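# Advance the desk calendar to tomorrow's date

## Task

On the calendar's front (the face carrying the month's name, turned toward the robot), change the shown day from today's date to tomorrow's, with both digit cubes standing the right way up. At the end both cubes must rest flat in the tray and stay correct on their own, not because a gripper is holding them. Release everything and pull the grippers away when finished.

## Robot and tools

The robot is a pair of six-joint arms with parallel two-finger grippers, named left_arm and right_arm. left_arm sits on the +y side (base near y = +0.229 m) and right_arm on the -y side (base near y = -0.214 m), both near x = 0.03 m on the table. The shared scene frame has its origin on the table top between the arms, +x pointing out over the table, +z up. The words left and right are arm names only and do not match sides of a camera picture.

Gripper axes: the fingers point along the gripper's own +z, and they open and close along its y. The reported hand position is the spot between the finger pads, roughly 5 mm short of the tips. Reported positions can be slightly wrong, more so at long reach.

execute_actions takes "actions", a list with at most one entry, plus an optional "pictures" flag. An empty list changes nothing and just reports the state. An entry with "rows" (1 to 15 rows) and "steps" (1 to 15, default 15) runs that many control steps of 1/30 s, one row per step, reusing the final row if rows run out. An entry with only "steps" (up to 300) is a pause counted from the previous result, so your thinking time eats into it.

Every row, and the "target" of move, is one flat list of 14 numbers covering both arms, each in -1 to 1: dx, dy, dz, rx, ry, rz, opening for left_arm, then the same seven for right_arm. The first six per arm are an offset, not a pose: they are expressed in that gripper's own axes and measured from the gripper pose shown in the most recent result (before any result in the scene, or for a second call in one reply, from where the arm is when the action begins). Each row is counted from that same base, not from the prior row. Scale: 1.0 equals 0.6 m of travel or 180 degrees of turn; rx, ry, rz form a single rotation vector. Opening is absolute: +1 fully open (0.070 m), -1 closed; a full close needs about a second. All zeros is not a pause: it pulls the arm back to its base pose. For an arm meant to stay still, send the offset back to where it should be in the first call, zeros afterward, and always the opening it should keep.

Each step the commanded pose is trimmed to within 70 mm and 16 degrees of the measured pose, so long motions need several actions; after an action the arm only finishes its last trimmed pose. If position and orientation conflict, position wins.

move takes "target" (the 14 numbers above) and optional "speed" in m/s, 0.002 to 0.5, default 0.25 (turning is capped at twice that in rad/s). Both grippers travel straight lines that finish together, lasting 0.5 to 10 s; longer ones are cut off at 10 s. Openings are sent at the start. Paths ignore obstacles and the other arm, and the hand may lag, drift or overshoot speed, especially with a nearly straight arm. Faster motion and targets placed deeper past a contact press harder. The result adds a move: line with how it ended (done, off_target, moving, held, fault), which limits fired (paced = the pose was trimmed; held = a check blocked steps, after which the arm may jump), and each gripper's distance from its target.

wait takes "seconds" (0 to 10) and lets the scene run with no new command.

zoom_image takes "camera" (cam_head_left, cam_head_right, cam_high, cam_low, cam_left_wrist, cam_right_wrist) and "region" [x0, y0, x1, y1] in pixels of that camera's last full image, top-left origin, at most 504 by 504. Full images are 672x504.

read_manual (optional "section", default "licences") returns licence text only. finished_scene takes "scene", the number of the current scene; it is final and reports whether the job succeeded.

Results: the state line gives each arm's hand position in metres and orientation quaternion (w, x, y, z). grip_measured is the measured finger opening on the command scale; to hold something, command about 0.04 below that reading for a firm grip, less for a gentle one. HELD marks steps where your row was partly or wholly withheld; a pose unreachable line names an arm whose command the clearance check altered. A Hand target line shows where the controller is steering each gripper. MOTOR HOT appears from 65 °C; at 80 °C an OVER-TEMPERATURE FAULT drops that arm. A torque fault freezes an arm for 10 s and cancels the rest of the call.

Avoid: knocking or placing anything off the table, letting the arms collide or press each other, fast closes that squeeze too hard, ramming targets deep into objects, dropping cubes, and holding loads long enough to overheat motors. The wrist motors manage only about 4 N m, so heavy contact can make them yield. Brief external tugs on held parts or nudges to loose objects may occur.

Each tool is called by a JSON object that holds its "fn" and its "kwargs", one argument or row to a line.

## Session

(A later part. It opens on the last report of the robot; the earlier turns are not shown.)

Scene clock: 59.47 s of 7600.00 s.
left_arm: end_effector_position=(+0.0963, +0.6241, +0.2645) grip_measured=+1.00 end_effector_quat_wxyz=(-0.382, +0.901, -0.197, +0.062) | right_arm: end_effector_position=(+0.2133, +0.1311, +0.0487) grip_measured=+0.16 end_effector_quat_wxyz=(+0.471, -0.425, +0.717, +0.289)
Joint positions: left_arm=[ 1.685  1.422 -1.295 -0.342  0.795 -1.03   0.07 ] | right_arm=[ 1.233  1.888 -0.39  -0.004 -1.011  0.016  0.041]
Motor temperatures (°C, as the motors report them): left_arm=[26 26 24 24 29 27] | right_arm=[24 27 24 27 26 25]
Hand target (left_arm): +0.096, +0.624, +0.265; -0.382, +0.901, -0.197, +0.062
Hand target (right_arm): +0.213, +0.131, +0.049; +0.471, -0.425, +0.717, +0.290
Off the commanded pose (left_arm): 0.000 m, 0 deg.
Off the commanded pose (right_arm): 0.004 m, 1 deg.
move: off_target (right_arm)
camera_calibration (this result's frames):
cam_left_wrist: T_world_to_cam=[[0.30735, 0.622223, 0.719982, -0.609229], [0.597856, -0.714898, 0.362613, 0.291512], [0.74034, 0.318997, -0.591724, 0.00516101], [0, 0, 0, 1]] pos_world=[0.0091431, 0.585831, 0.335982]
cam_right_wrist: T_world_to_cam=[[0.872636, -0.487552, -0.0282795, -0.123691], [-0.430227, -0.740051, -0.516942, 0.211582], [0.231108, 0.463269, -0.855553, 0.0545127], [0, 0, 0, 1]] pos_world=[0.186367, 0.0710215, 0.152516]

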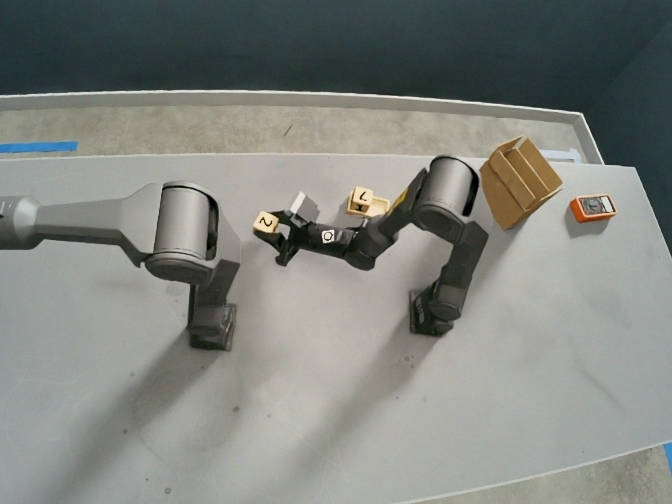

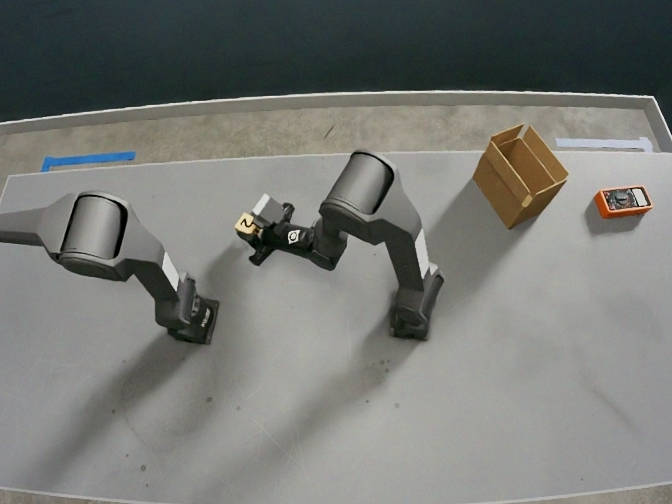

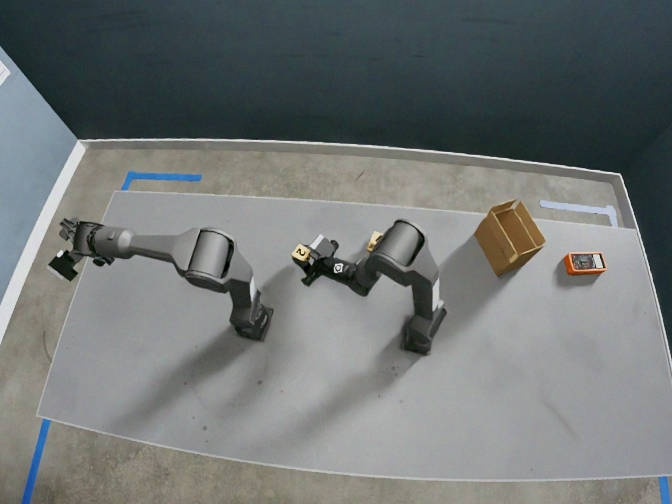

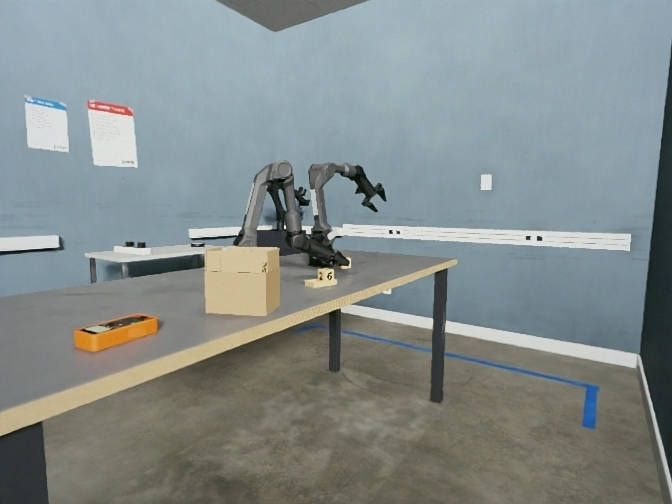

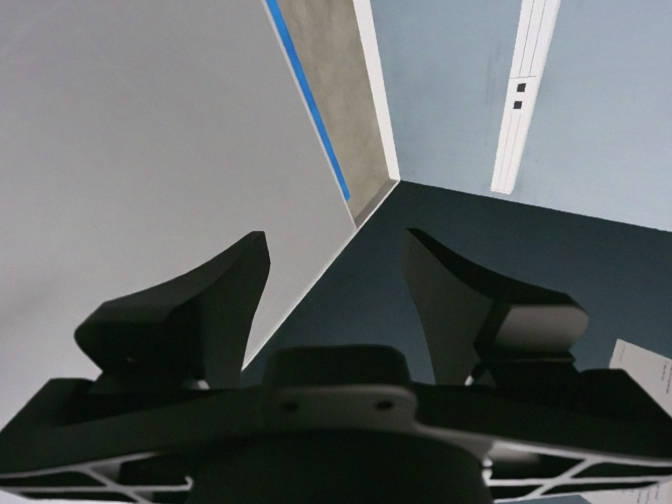

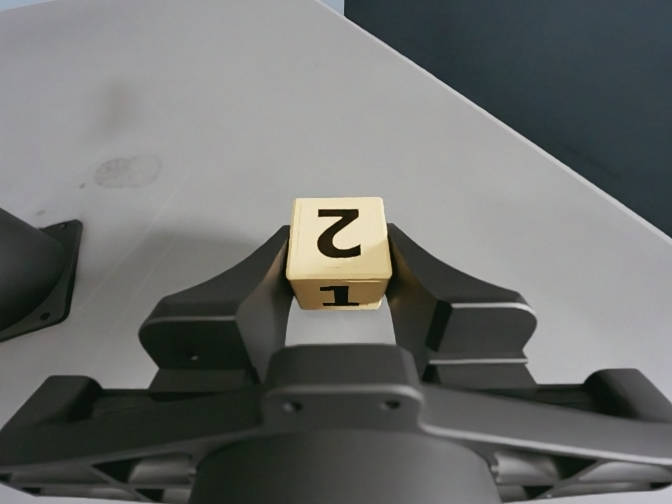

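{"fn": "move", "kwargs": {
  "target": [0,0,0,0,0,0,1,0.038,0,0.016,0,0,-0.004,0.06],
  "speed": 0.02
}}

Scene clock: 62.53 s of 7600.00 s.
left_arm: end_effector_position=(+0.0963, +0.6241, +0.2645) grip_measured=+1.00 end_effector_quat_wxyz=(-0.382, +0.901, -0.197, +0.062) | right_arm: end_effector_position=(+0.2133, +0.1314, +0.0257) grip_measured=+0.16 end_effector_quat_wxyz=(+0.475, -0.429, +0.712, +0.288)
Joint positions: left_arm=[ 1.685  1.422 -1.295 -0.342  0.795 -1.03   0.07 ] | right_arm=[ 1.233  2.019 -0.388 -0.003 -1.151  0.004  0.041]
Motor temperatures (°C, as the motors report them): left_arm=[26 26 24 24 29 27] | right_arm=[24 27 24 27 26 25]
Hand target (left_arm): +0.096, +0.624, +0.265; -0.382, +0.901, -0.197, +0.062
Hand target (right_arm): +0.213, +0.131, +0.024; +0.472, -0.430, +0.714, +0.287
Off the commanded pose (left_arm): 0.000 m, 0 deg.
Off the commanded pose (right_arm): 0.002 m, 0 deg.
move: done
camera_calibration (this result's frames):
cam_left_wrist: T_world_to_cam=[[0.30735, 0.622223, 0.719983, -0.609229], [0.597856, -0.714898, 0.362613, 0.291512], [0.74034, 0.318997, -0.591724, 0.00516085], [0, 0, 0, 1]] pos_world=[0.00914312, 0.585831, 0.335982]
cam_right_wrist: T_world_to_cam=[[0.875243, -0.483371, -0.0173588, -0.125606], [-0.419742, -0.741216, -0.523847, 0.197984], [0.240346, 0.465779, -0.851636, 0.032347], [0, 0, 0, 1]] pos_world=[0.185264, 0.0709683, 0.129081]

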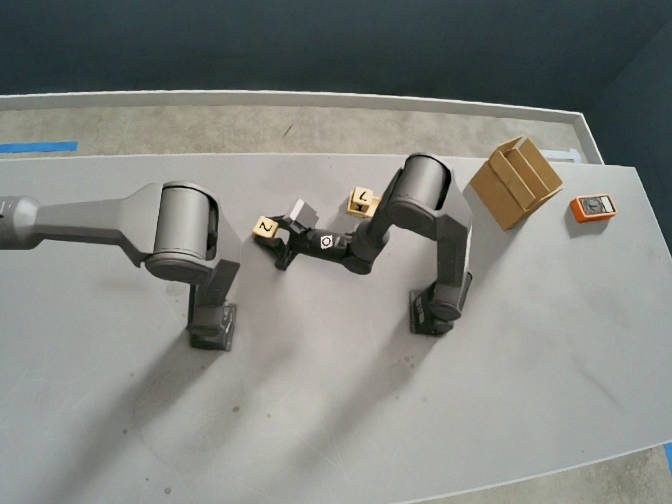

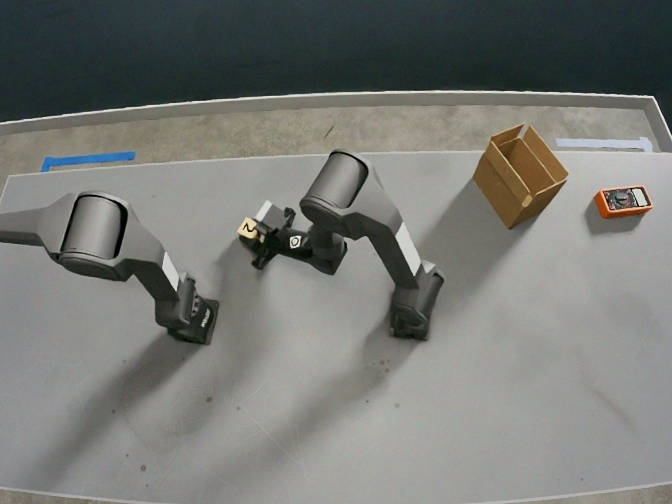

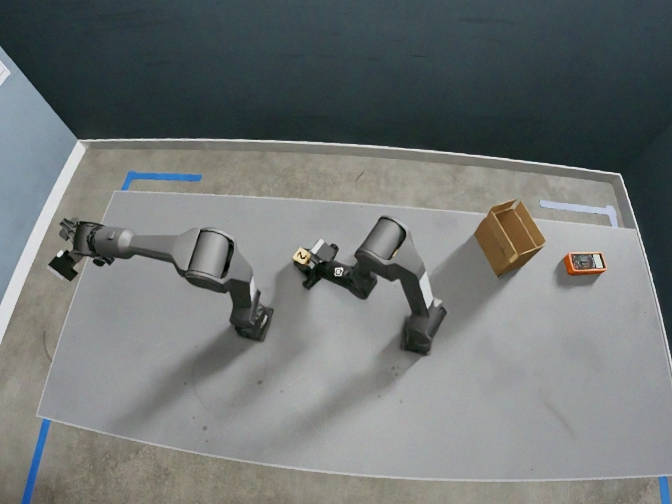

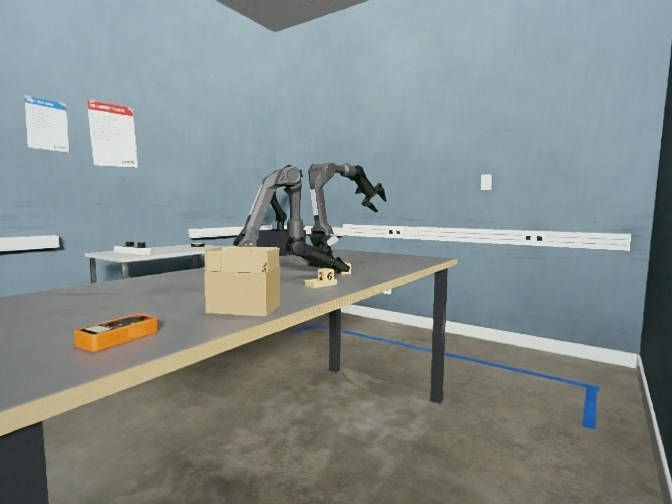

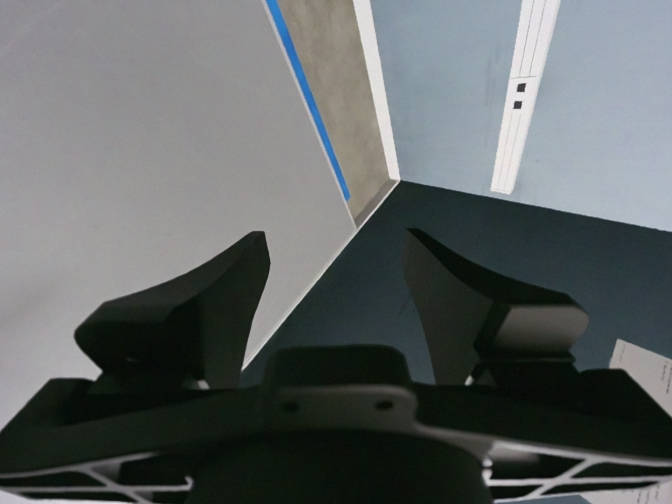

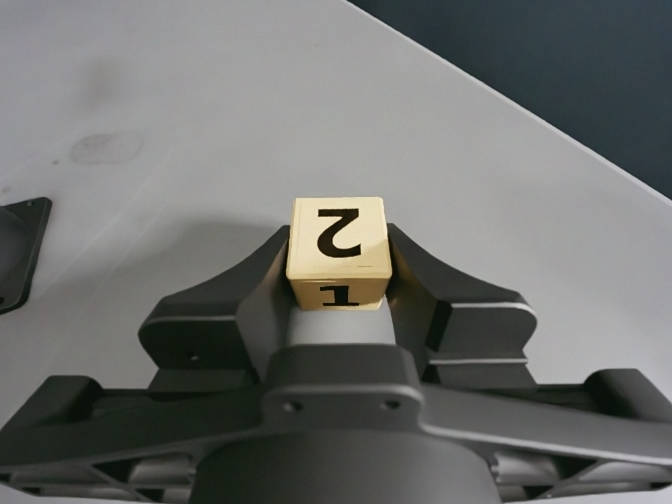

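{"fn": "move", "kwargs": {
  "target": [0,0,0,0,0,0,1,0,0,0,0,0,0,1]
}}

{"fn": "move", "kwargs": {
  "target": [0,0,0,0,0,0,1,-0.065,0,-0.027,0,0.375,0,1]
}}

{"fn": "move", "kwargs": {
  "target": [0,0,0,0,0,0,1,0,0,0,0,0,0.5,1],
  "speed": 0.4
}}

Scene clock: 64.97 s of 7600.00 s.
left_arm: end_effector_position=(+0.0963, +0.6241, +0.2645) grip_measured=+1.00 end_effector_quat_wxyz=(-0.382, +0.901, -0.197, +0.062) | right_arm: end_effector_position=(+0.2132, +0.1313, +0.0253) grip_measured=+1.00 end_effector_quat_wxyz=(+0.475, -0.429, +0.713, +0.288)
Joint positions: left_arm=[ 1.685  1.422 -1.295 -0.342  0.795 -1.03   0.07 ] | right_arm=[ 1.233  2.02  -0.388 -0.004 -1.151  0.004  0.07 ]
Motor temperatures (°C, as the motors report them): left_arm=[26 26 24 24 29 27] | right_arm=[24 27 24 27 28 25]
Hand target (left_arm): +0.096, +0.624, +0.265; -0.382, +0.901, -0.197, +0.062
Hand target (right_arm): +0.213, +0.131, +0.026; +0.475, -0.429, +0.712, +0.288
Off the commanded pose (left_arm): 0.000 m, 0 deg.
Off the commanded pose (right_arm): 0.000 m, 0 deg.
move: done
camera_calibration (this result's frames):
cam_left_wrist: T_world_to_cam=[[0.30735, 0.622223, 0.719983, -0.609229], [0.597856, -0.714898, 0.362613, 0.291512], [0.74034, 0.318997, -0.591724, 0.00516084], [0, 0, 0, 1]] pos_world=[0.00914311, 0.585831, 0.335982]
cam_right_wrist: T_world_to_cam=[[0.875397, -0.483101, -0.0171299, -0.125643], [-0.41974, -0.74205, -0.522666, 0.197677], [0.239789, 0.46473, -0.852365, 0.0323213], [0, 0, 0, 1]] pos_world=[0.18521, 0.070967, 0.128716]

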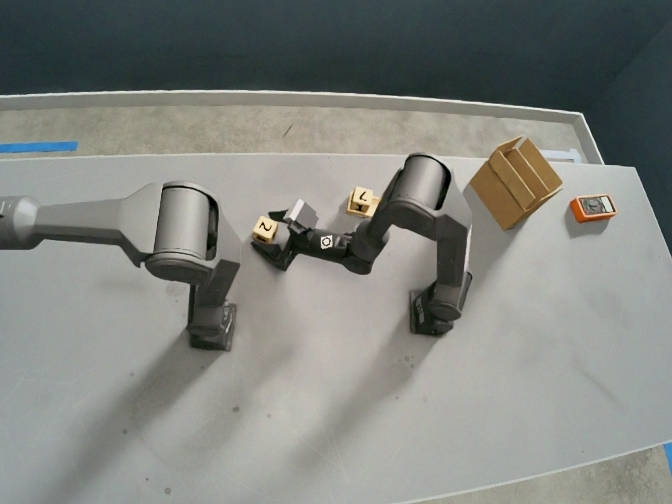

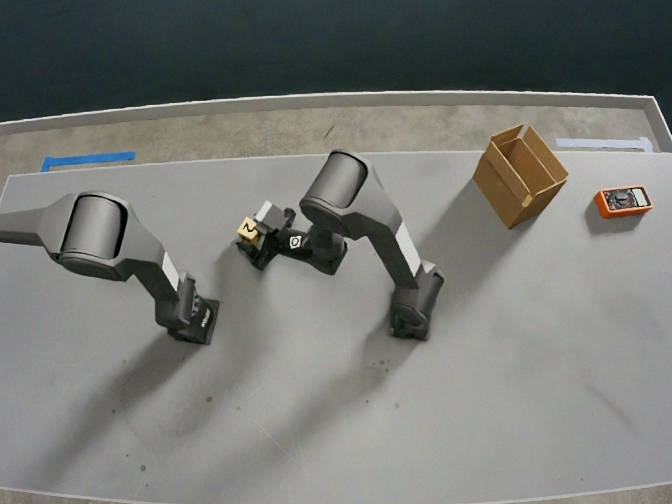

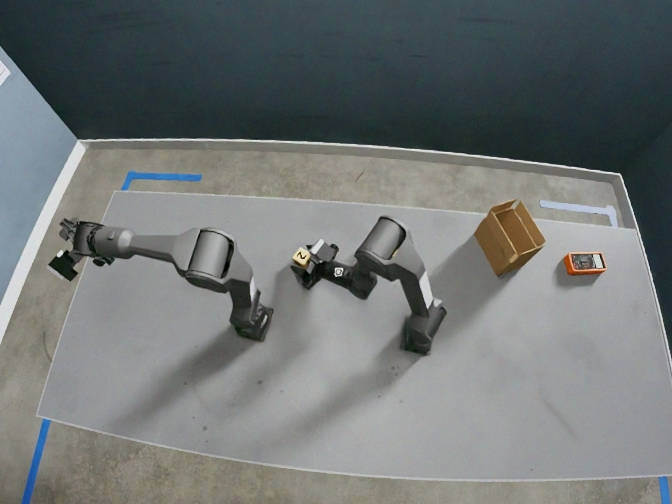

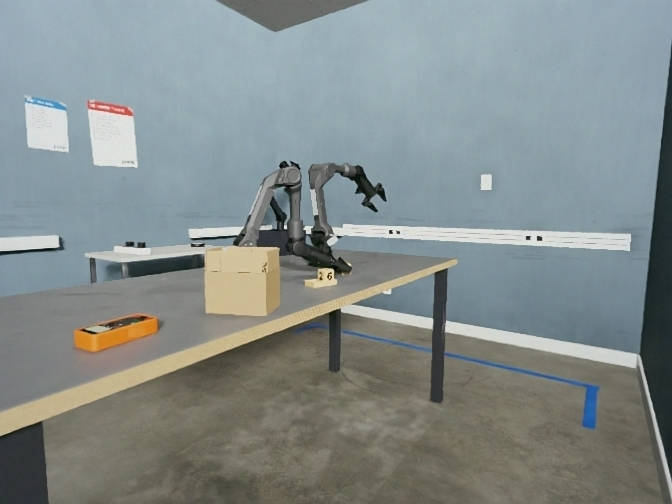

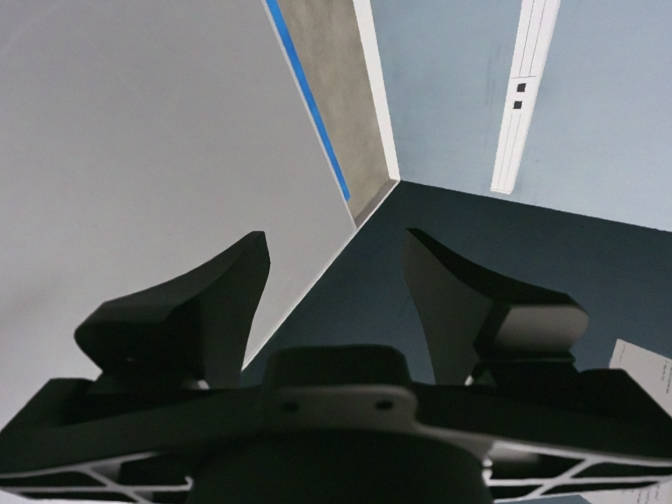

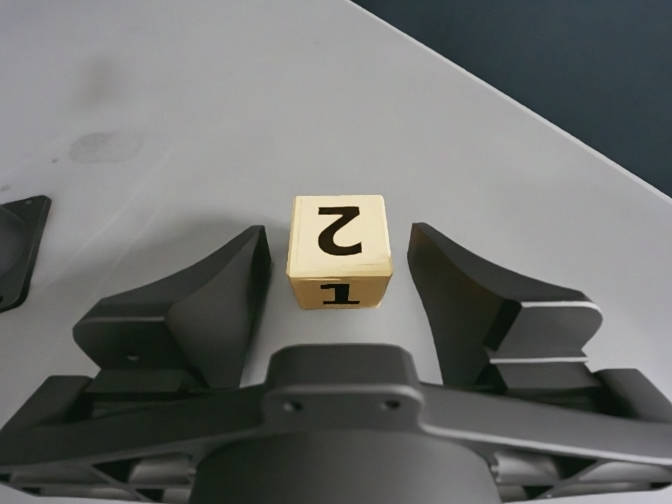

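Scene clock: 67.73 s of 7600.00 s.
left_arm: end_effector_position=(+0.0963, +0.6241, +0.2645) grip_measured=+1.00 end_effector_quat_wxyz=(-0.382, +0.901, -0.197, +0.062) | right_arm: end_effector_position=(+0.2144, +0.1327, +0.0654) grip_measured=+1.00 end_effector_quat_wxyz=(+0.002, -0.513, +0.858, -0.004)
Joint positions: left_arm=[ 1.685  1.422 -1.295 -0.342  0.795 -1.03   0.07 ] | right_arm=[ 1.239  2.002 -1.52  -0.01   1.177  0.017  0.07 ]
Motor temperatures (°C, as the motors report them): left_arm=[26 26 24 24 29 27] | right_arm=[24 27 24 27 27 25]
Hand target (left_arm): +0.096, +0.624, +0.265; -0.382, +0.901, -0.197, +0.062
Hand target (right_arm): +0.214, +0.133, +0.066; +0.002, -0.513, +0.858, -0.004
Off the commanded pose (left_arm): 0.000 m, 0 deg.
Off the commanded pose (right_arm): 0.003 m, 1 deg.
move: done
camera_calibration (this result's frames):
cam_left_wrist: T_world_to_cam=[[0.307349, 0.622223, 0.719983, -0.609229], [0.597857, -0.714898, 0.362613, 0.291512], [0.74034, 0.318997, -0.591724, 0.00516073], [0, 0, 0, 1]] pos_world=[0.00914312, 0.585831, 0.335982]
cam_right_wrist: T_world_to_cam=[[0.870678, -0.491364, 0.0219596, -0.12575], [-0.408959, -0.698411, 0.587345, 0.139573], [-0.273263, -0.520369, -0.809039, 0.303448], [0, 0, 0, 1]] pos_world=[0.249489, 0.193595, 0.166285]

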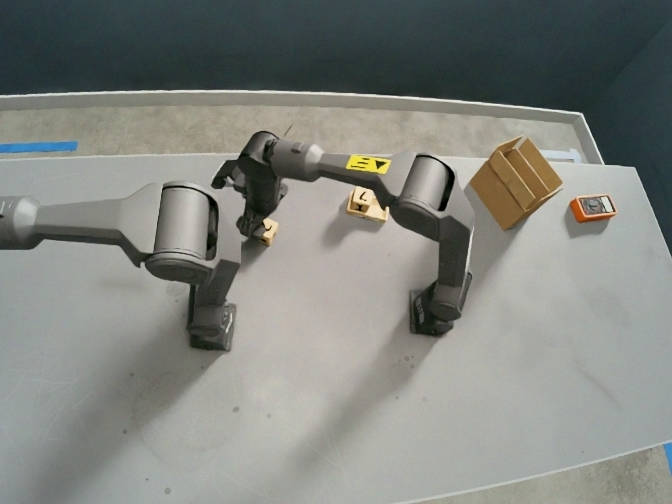

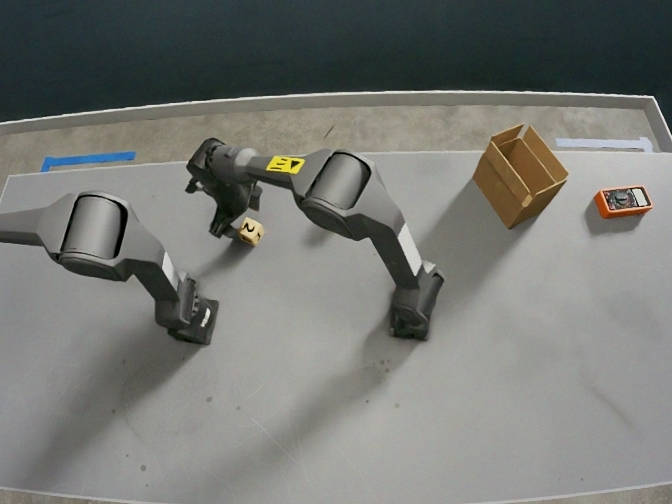

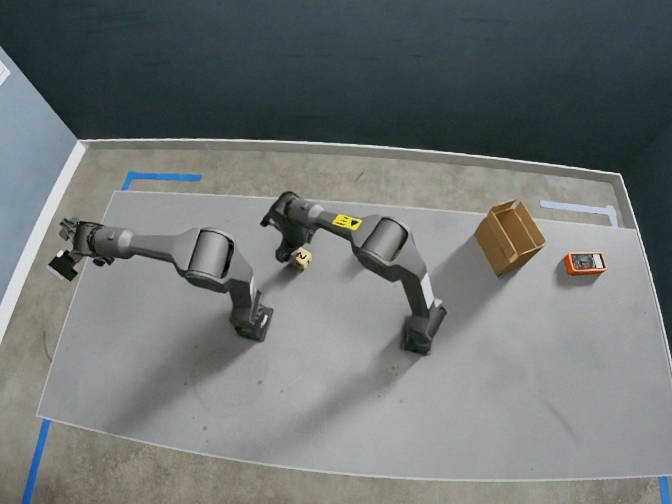

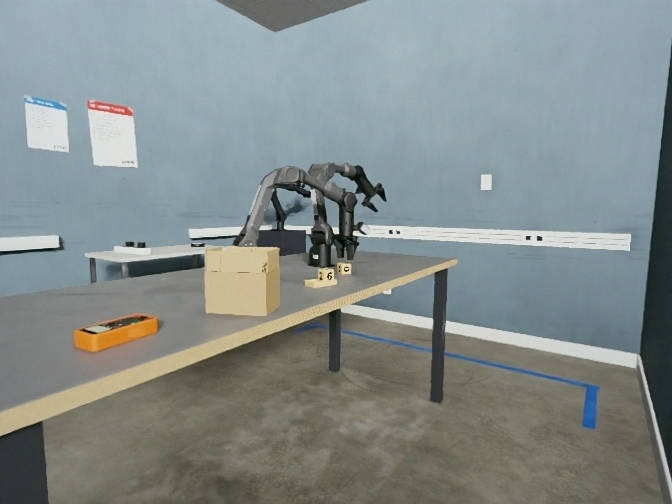

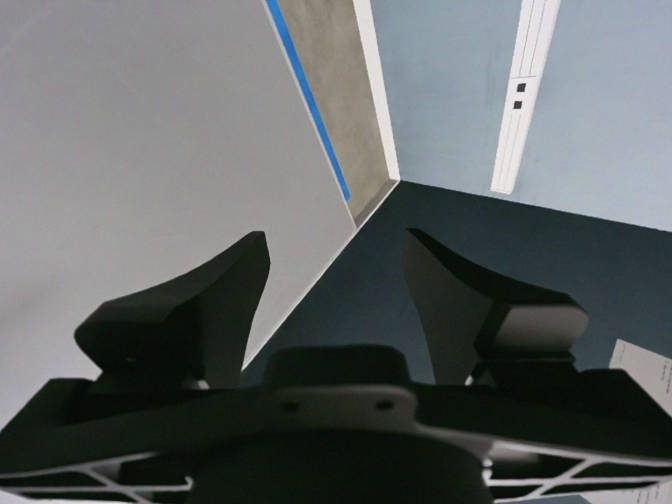

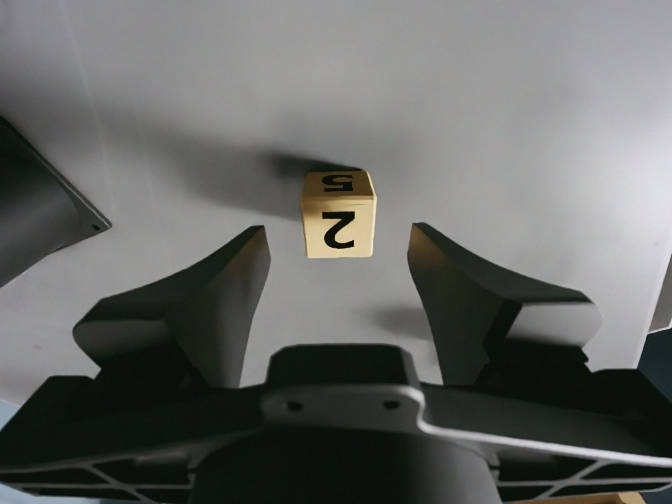

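Scene clock: 70.13 s of 7600.00 s.
left_arm: end_effector_position=(+0.0963, +0.6241, +0.2645) grip_measured=+1.00 end_effector_quat_wxyz=(-0.382, +0.901, -0.197, +0.062) | right_arm: end_effector_position=(+0.2147, +0.1326, +0.0653) grip_measured=+1.00 end_effector_quat_wxyz=(+0.004, +0.245, +0.970, -0.002)
Joint positions: left_arm=[ 1.685  1.422 -1.295 -0.342  0.795 -1.03   0.07 ] | right_arm=[ 1.238  2.002 -1.52  -0.01   1.177  1.587  0.07 ]
Motor temperatures (°C, as the motors report them): left_arm=[26 26 24 24 29 27] | right_arm=[24 27 24 27 27 25]
Hand target (left_arm): +0.096, +0.624, +0.265; -0.382, +0.901, -0.197, +0.062
Hand target (right_arm): +0.214, +0.133, +0.065; +0.004, +0.244, +0.970, -0.002
Off the commanded pose (left_arm): 0.000 m, 0 deg.
Off the commanded pose (right_arm): 0.000 m, 0 deg.
move: done
camera_calibration (this result's frames):
cam_left_wrist: T_world_to_cam=[[0.30735, 0.622223, 0.719983, -0.609229], [0.597856, -0.714898, 0.362613, 0.291512], [0.74034, 0.318997, -0.591724, 0.00516087], [0, 0, 0, 1]] pos_world=[0.00914313, 0.585831, 0.335982]
cam_right_wrist: T_world_to_cam=[[-0.492535, -0.870184, 0.0137167, 0.217415], [-0.705674, 0.408545, 0.578891, 0.0571162], [-0.509346, 0.275445, -0.815289, 0.249009], [0, 0, 0, 1]] pos_world=[0.274222, 0.097268, 0.166968]

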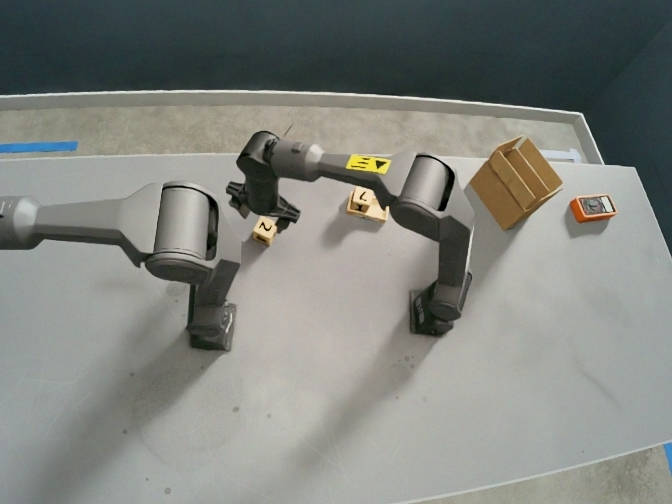

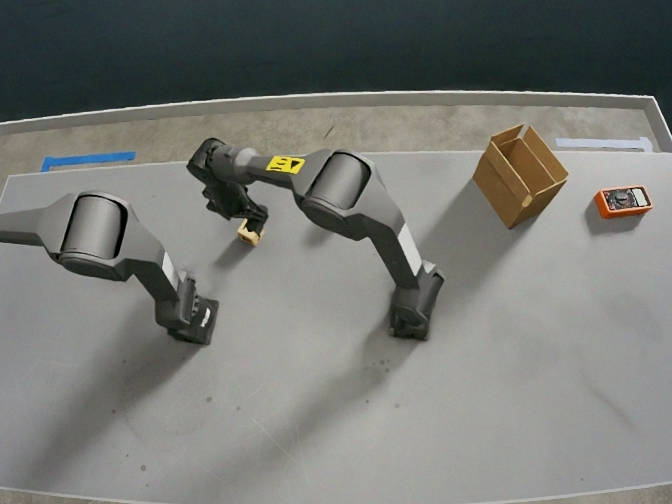

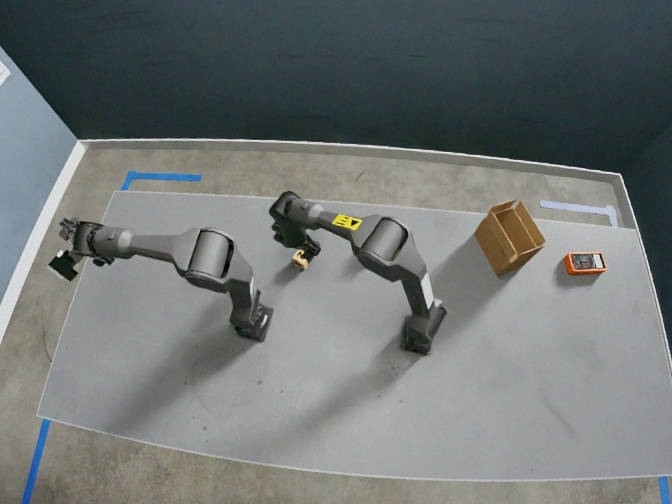

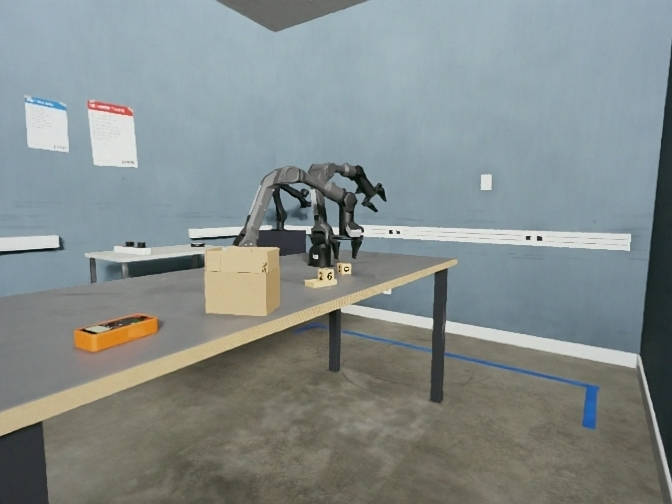

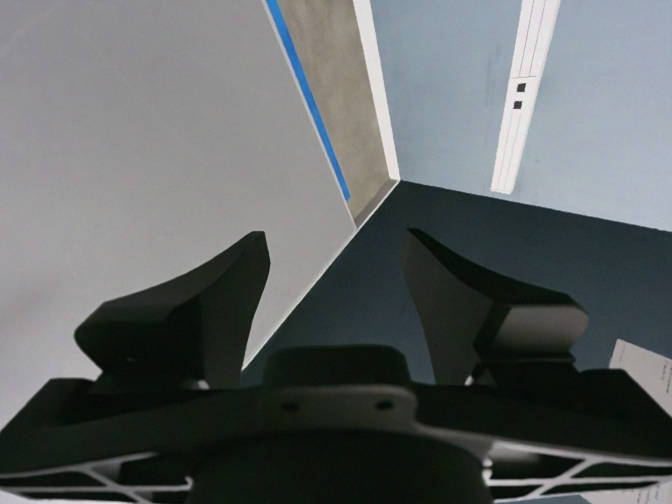

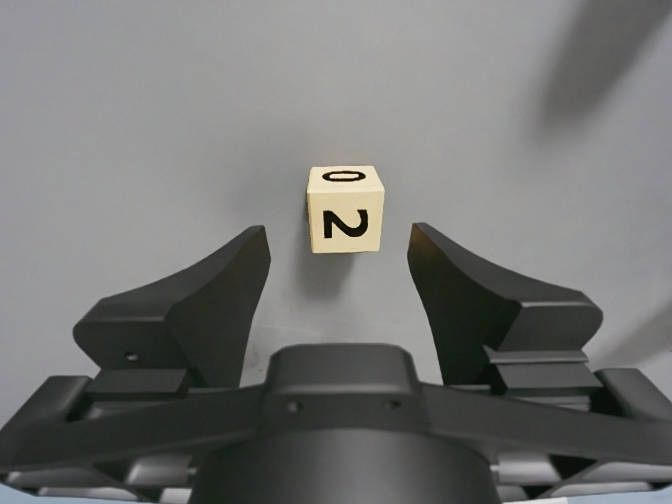

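{"fn": "move", "kwargs": {
  "target": [0,0,0,0,0,0,1,0.004,-0.006,0.073,0,0.003,0,1],
  "speed": 0.05
}}

{"fn": "move", "kwargs": {
  "target": [0,0,0,0,0,0,1,0,0,0,0,0,0,0.06]
}}

Scene clock: 72.37 s of 7600.00 s.
left_arm: end_effector_position=(+0.0963, +0.6241, +0.2645) grip_measured=+1.00 end_effector_quat_wxyz=(-0.382, +0.901, -0.197, +0.062) | right_arm: end_effector_position=(+0.2107, +0.1296, +0.0208) grip_measured=+1.00 end_effector_quat_wxyz=(-0.001, +0.245, +0.970, -0.001)
Joint positions: left_arm=[ 1.685  1.422 -1.295 -0.342  0.795 -1.03   0.07 ] | right_arm=[ 1.238  2.049 -1.407  0.001  1.019  1.583  0.07 ]
Motor temperatures (°C, as the motors report them): left_arm=[26 26 24 24 29 27] | right_arm=[24 27 24 27 27 25]
Hand target (left_arm): +0.096, +0.624, +0.265; -0.382, +0.901, -0.197, +0.062
Hand target (right_arm): +0.211, +0.130, +0.021; -0.000, +0.245, +0.970, -0.001
Off the commanded pose (left_arm): 0.000 m, 0 deg.
Off the commanded pose (right_arm): 0.001 m, 0 deg.
move: done
camera_calibration (this result's frames):
cam_left_wrist: T_world_to_cam=[[0.30735, 0.622223, 0.719983, -0.609229], [0.597856, -0.714898, 0.362613, 0.291512], [0.74034, 0.318997, -0.591724, 0.00516087], [0, 0, 0, 1]] pos_world=[0.00914313, 0.585831, 0.335982]
cam_right_wrist: T_world_to_cam=[[-0.492105, -0.870398, 0.0155157, 0.213361], [-0.700449, 0.406477, 0.586641, 0.0802844], [-0.516917, 0.277821, -0.809699, 0.212607], [0, 0, 0, 1]] pos_world=[0.271131, 0.0940088, 0.121739]

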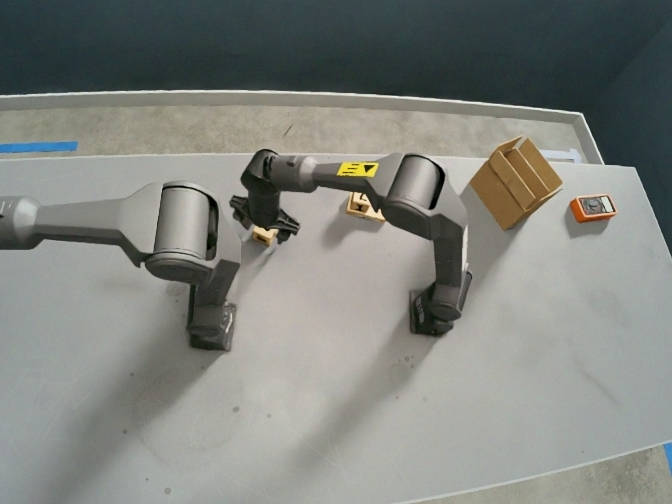

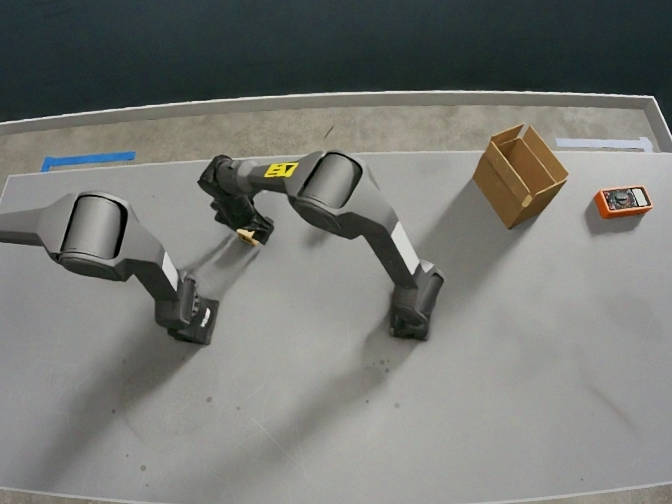

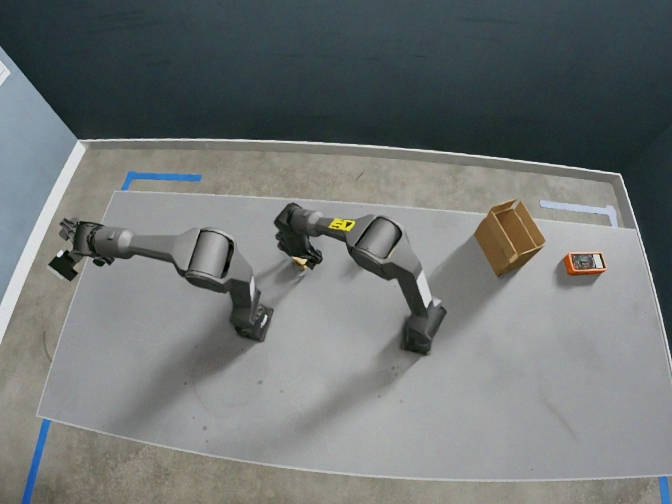

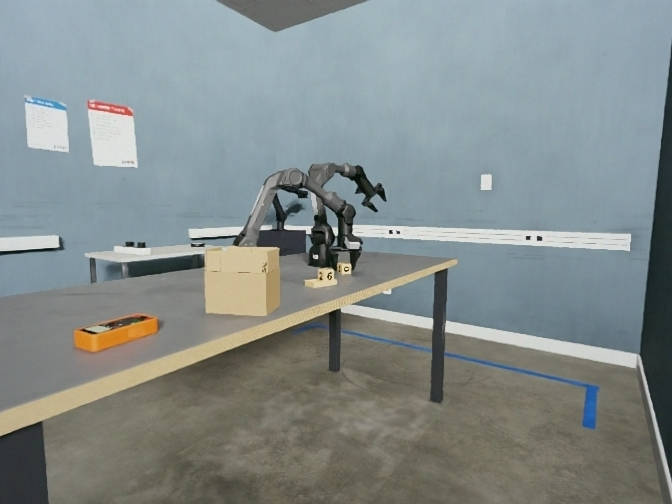

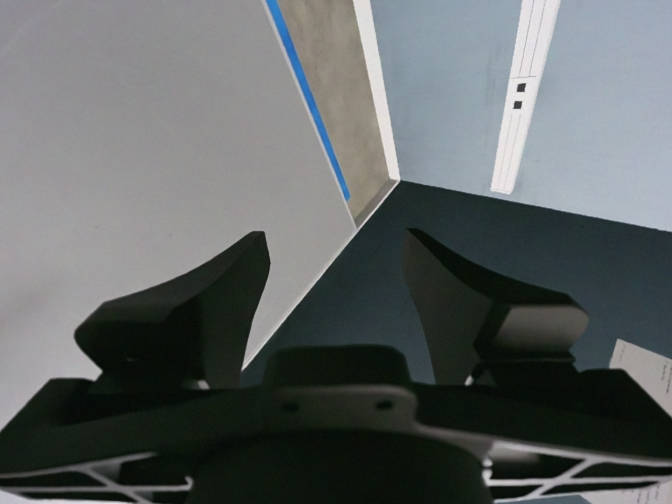

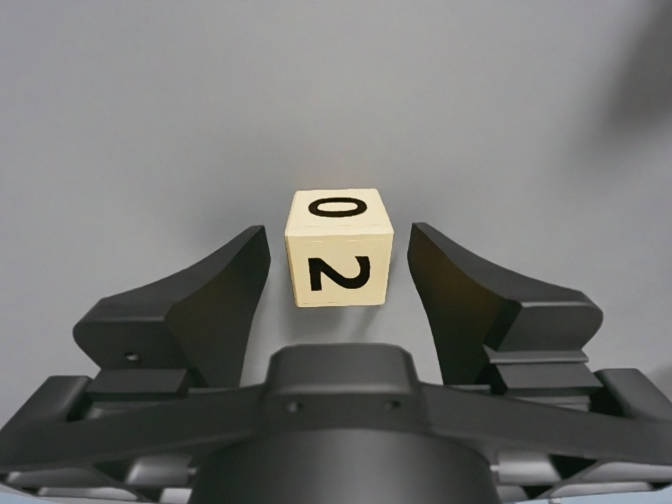

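Scene clock: 73.03 s of 7600.00 s.
left_arm: end_effector_position=(+0.0963, +0.6241, +0.2645) grip_measured=+1.00 end_effector_quat_wxyz=(-0.382, +0.901, -0.197, +0.062) | right_arm: end_effector_position=(+0.2107, +0.1296, +0.0207) grip_measured=+0.16 end_effector_quat_wxyz=(-0.001, +0.245, +0.970, -0.002)
Joint positions: left_arm=[ 1.685  1.422 -1.295 -0.342  0.795 -1.03   0.07 ] | right_arm=[ 1.238  2.049 -1.407  0.001  1.019  1.583  0.041]
Motor temperatures (°C, as the motors report them): left_arm=[26 26 24 24 29 27] | right_arm=[24 27 24 27 27 25]
Hand target (left_arm): +0.096, +0.624, +0.265; -0.382, +0.901, -0.197, +0.062
Hand target (right_arm): +0.211, +0.130, +0.021; -0.001, +0.245, +0.970, -0.001
Off the commanded pose (left_arm): 0.000 m, 0 deg.
Off the commanded pose (right_arm): 0.000 m, 0 deg.
move: done
camera_calibration (this result's frames):
cam_left_wrist: T_world_to_cam=[[0.30735, 0.622223, 0.719983, -0.609229], [0.597857, -0.714898, 0.362613, 0.291512], [0.74034, 0.318997, -0.591724, 0.00516087], [0, 0, 0, 1]] pos_world=[0.00914309, 0.585831, 0.335982]
cam_right_wrist: T_world_to_cam=[[-0.492123, -0.870382, 0.0158361, 0.213308], [-0.700353, 0.40666, 0.586629, 0.0802934], [-0.517031, 0.277603, -0.809701, 0.212605], [0, 0, 0, 1]] pos_world=[0.271131, 0.0939879, 0.121666]

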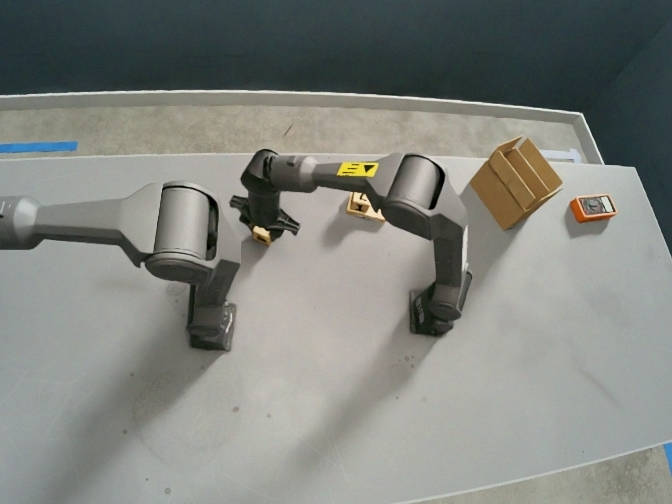

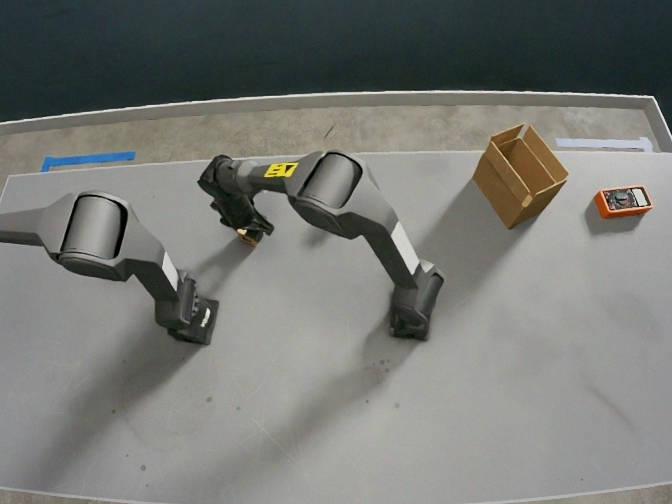

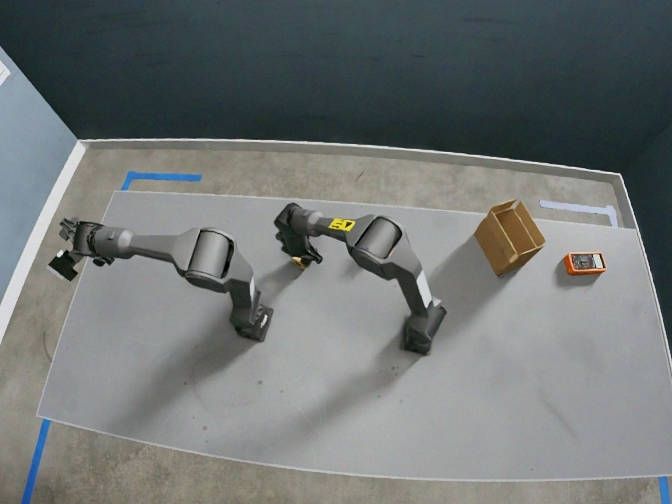

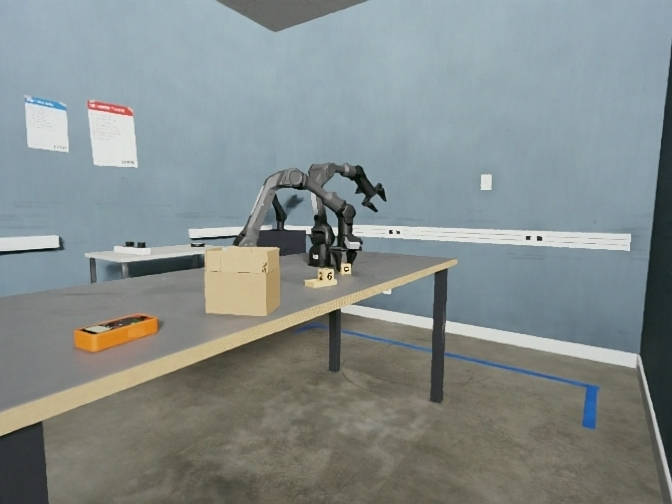

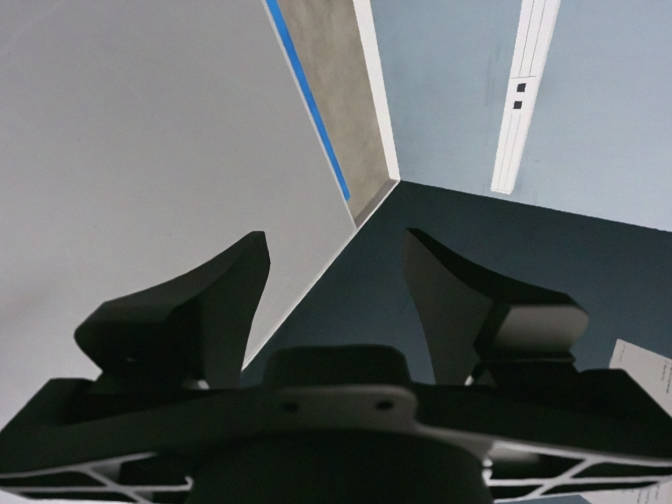

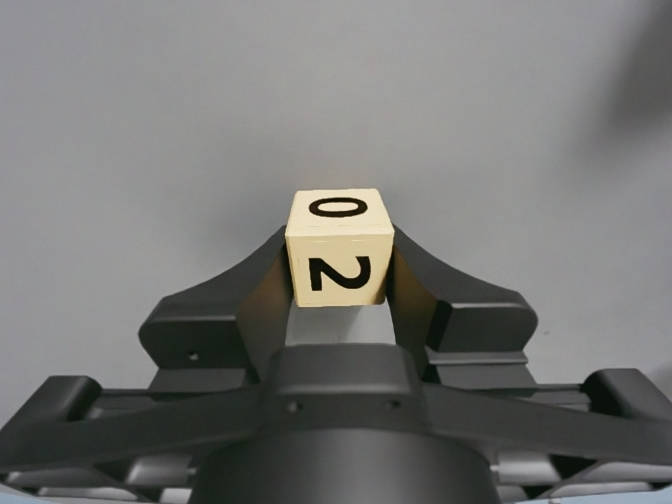

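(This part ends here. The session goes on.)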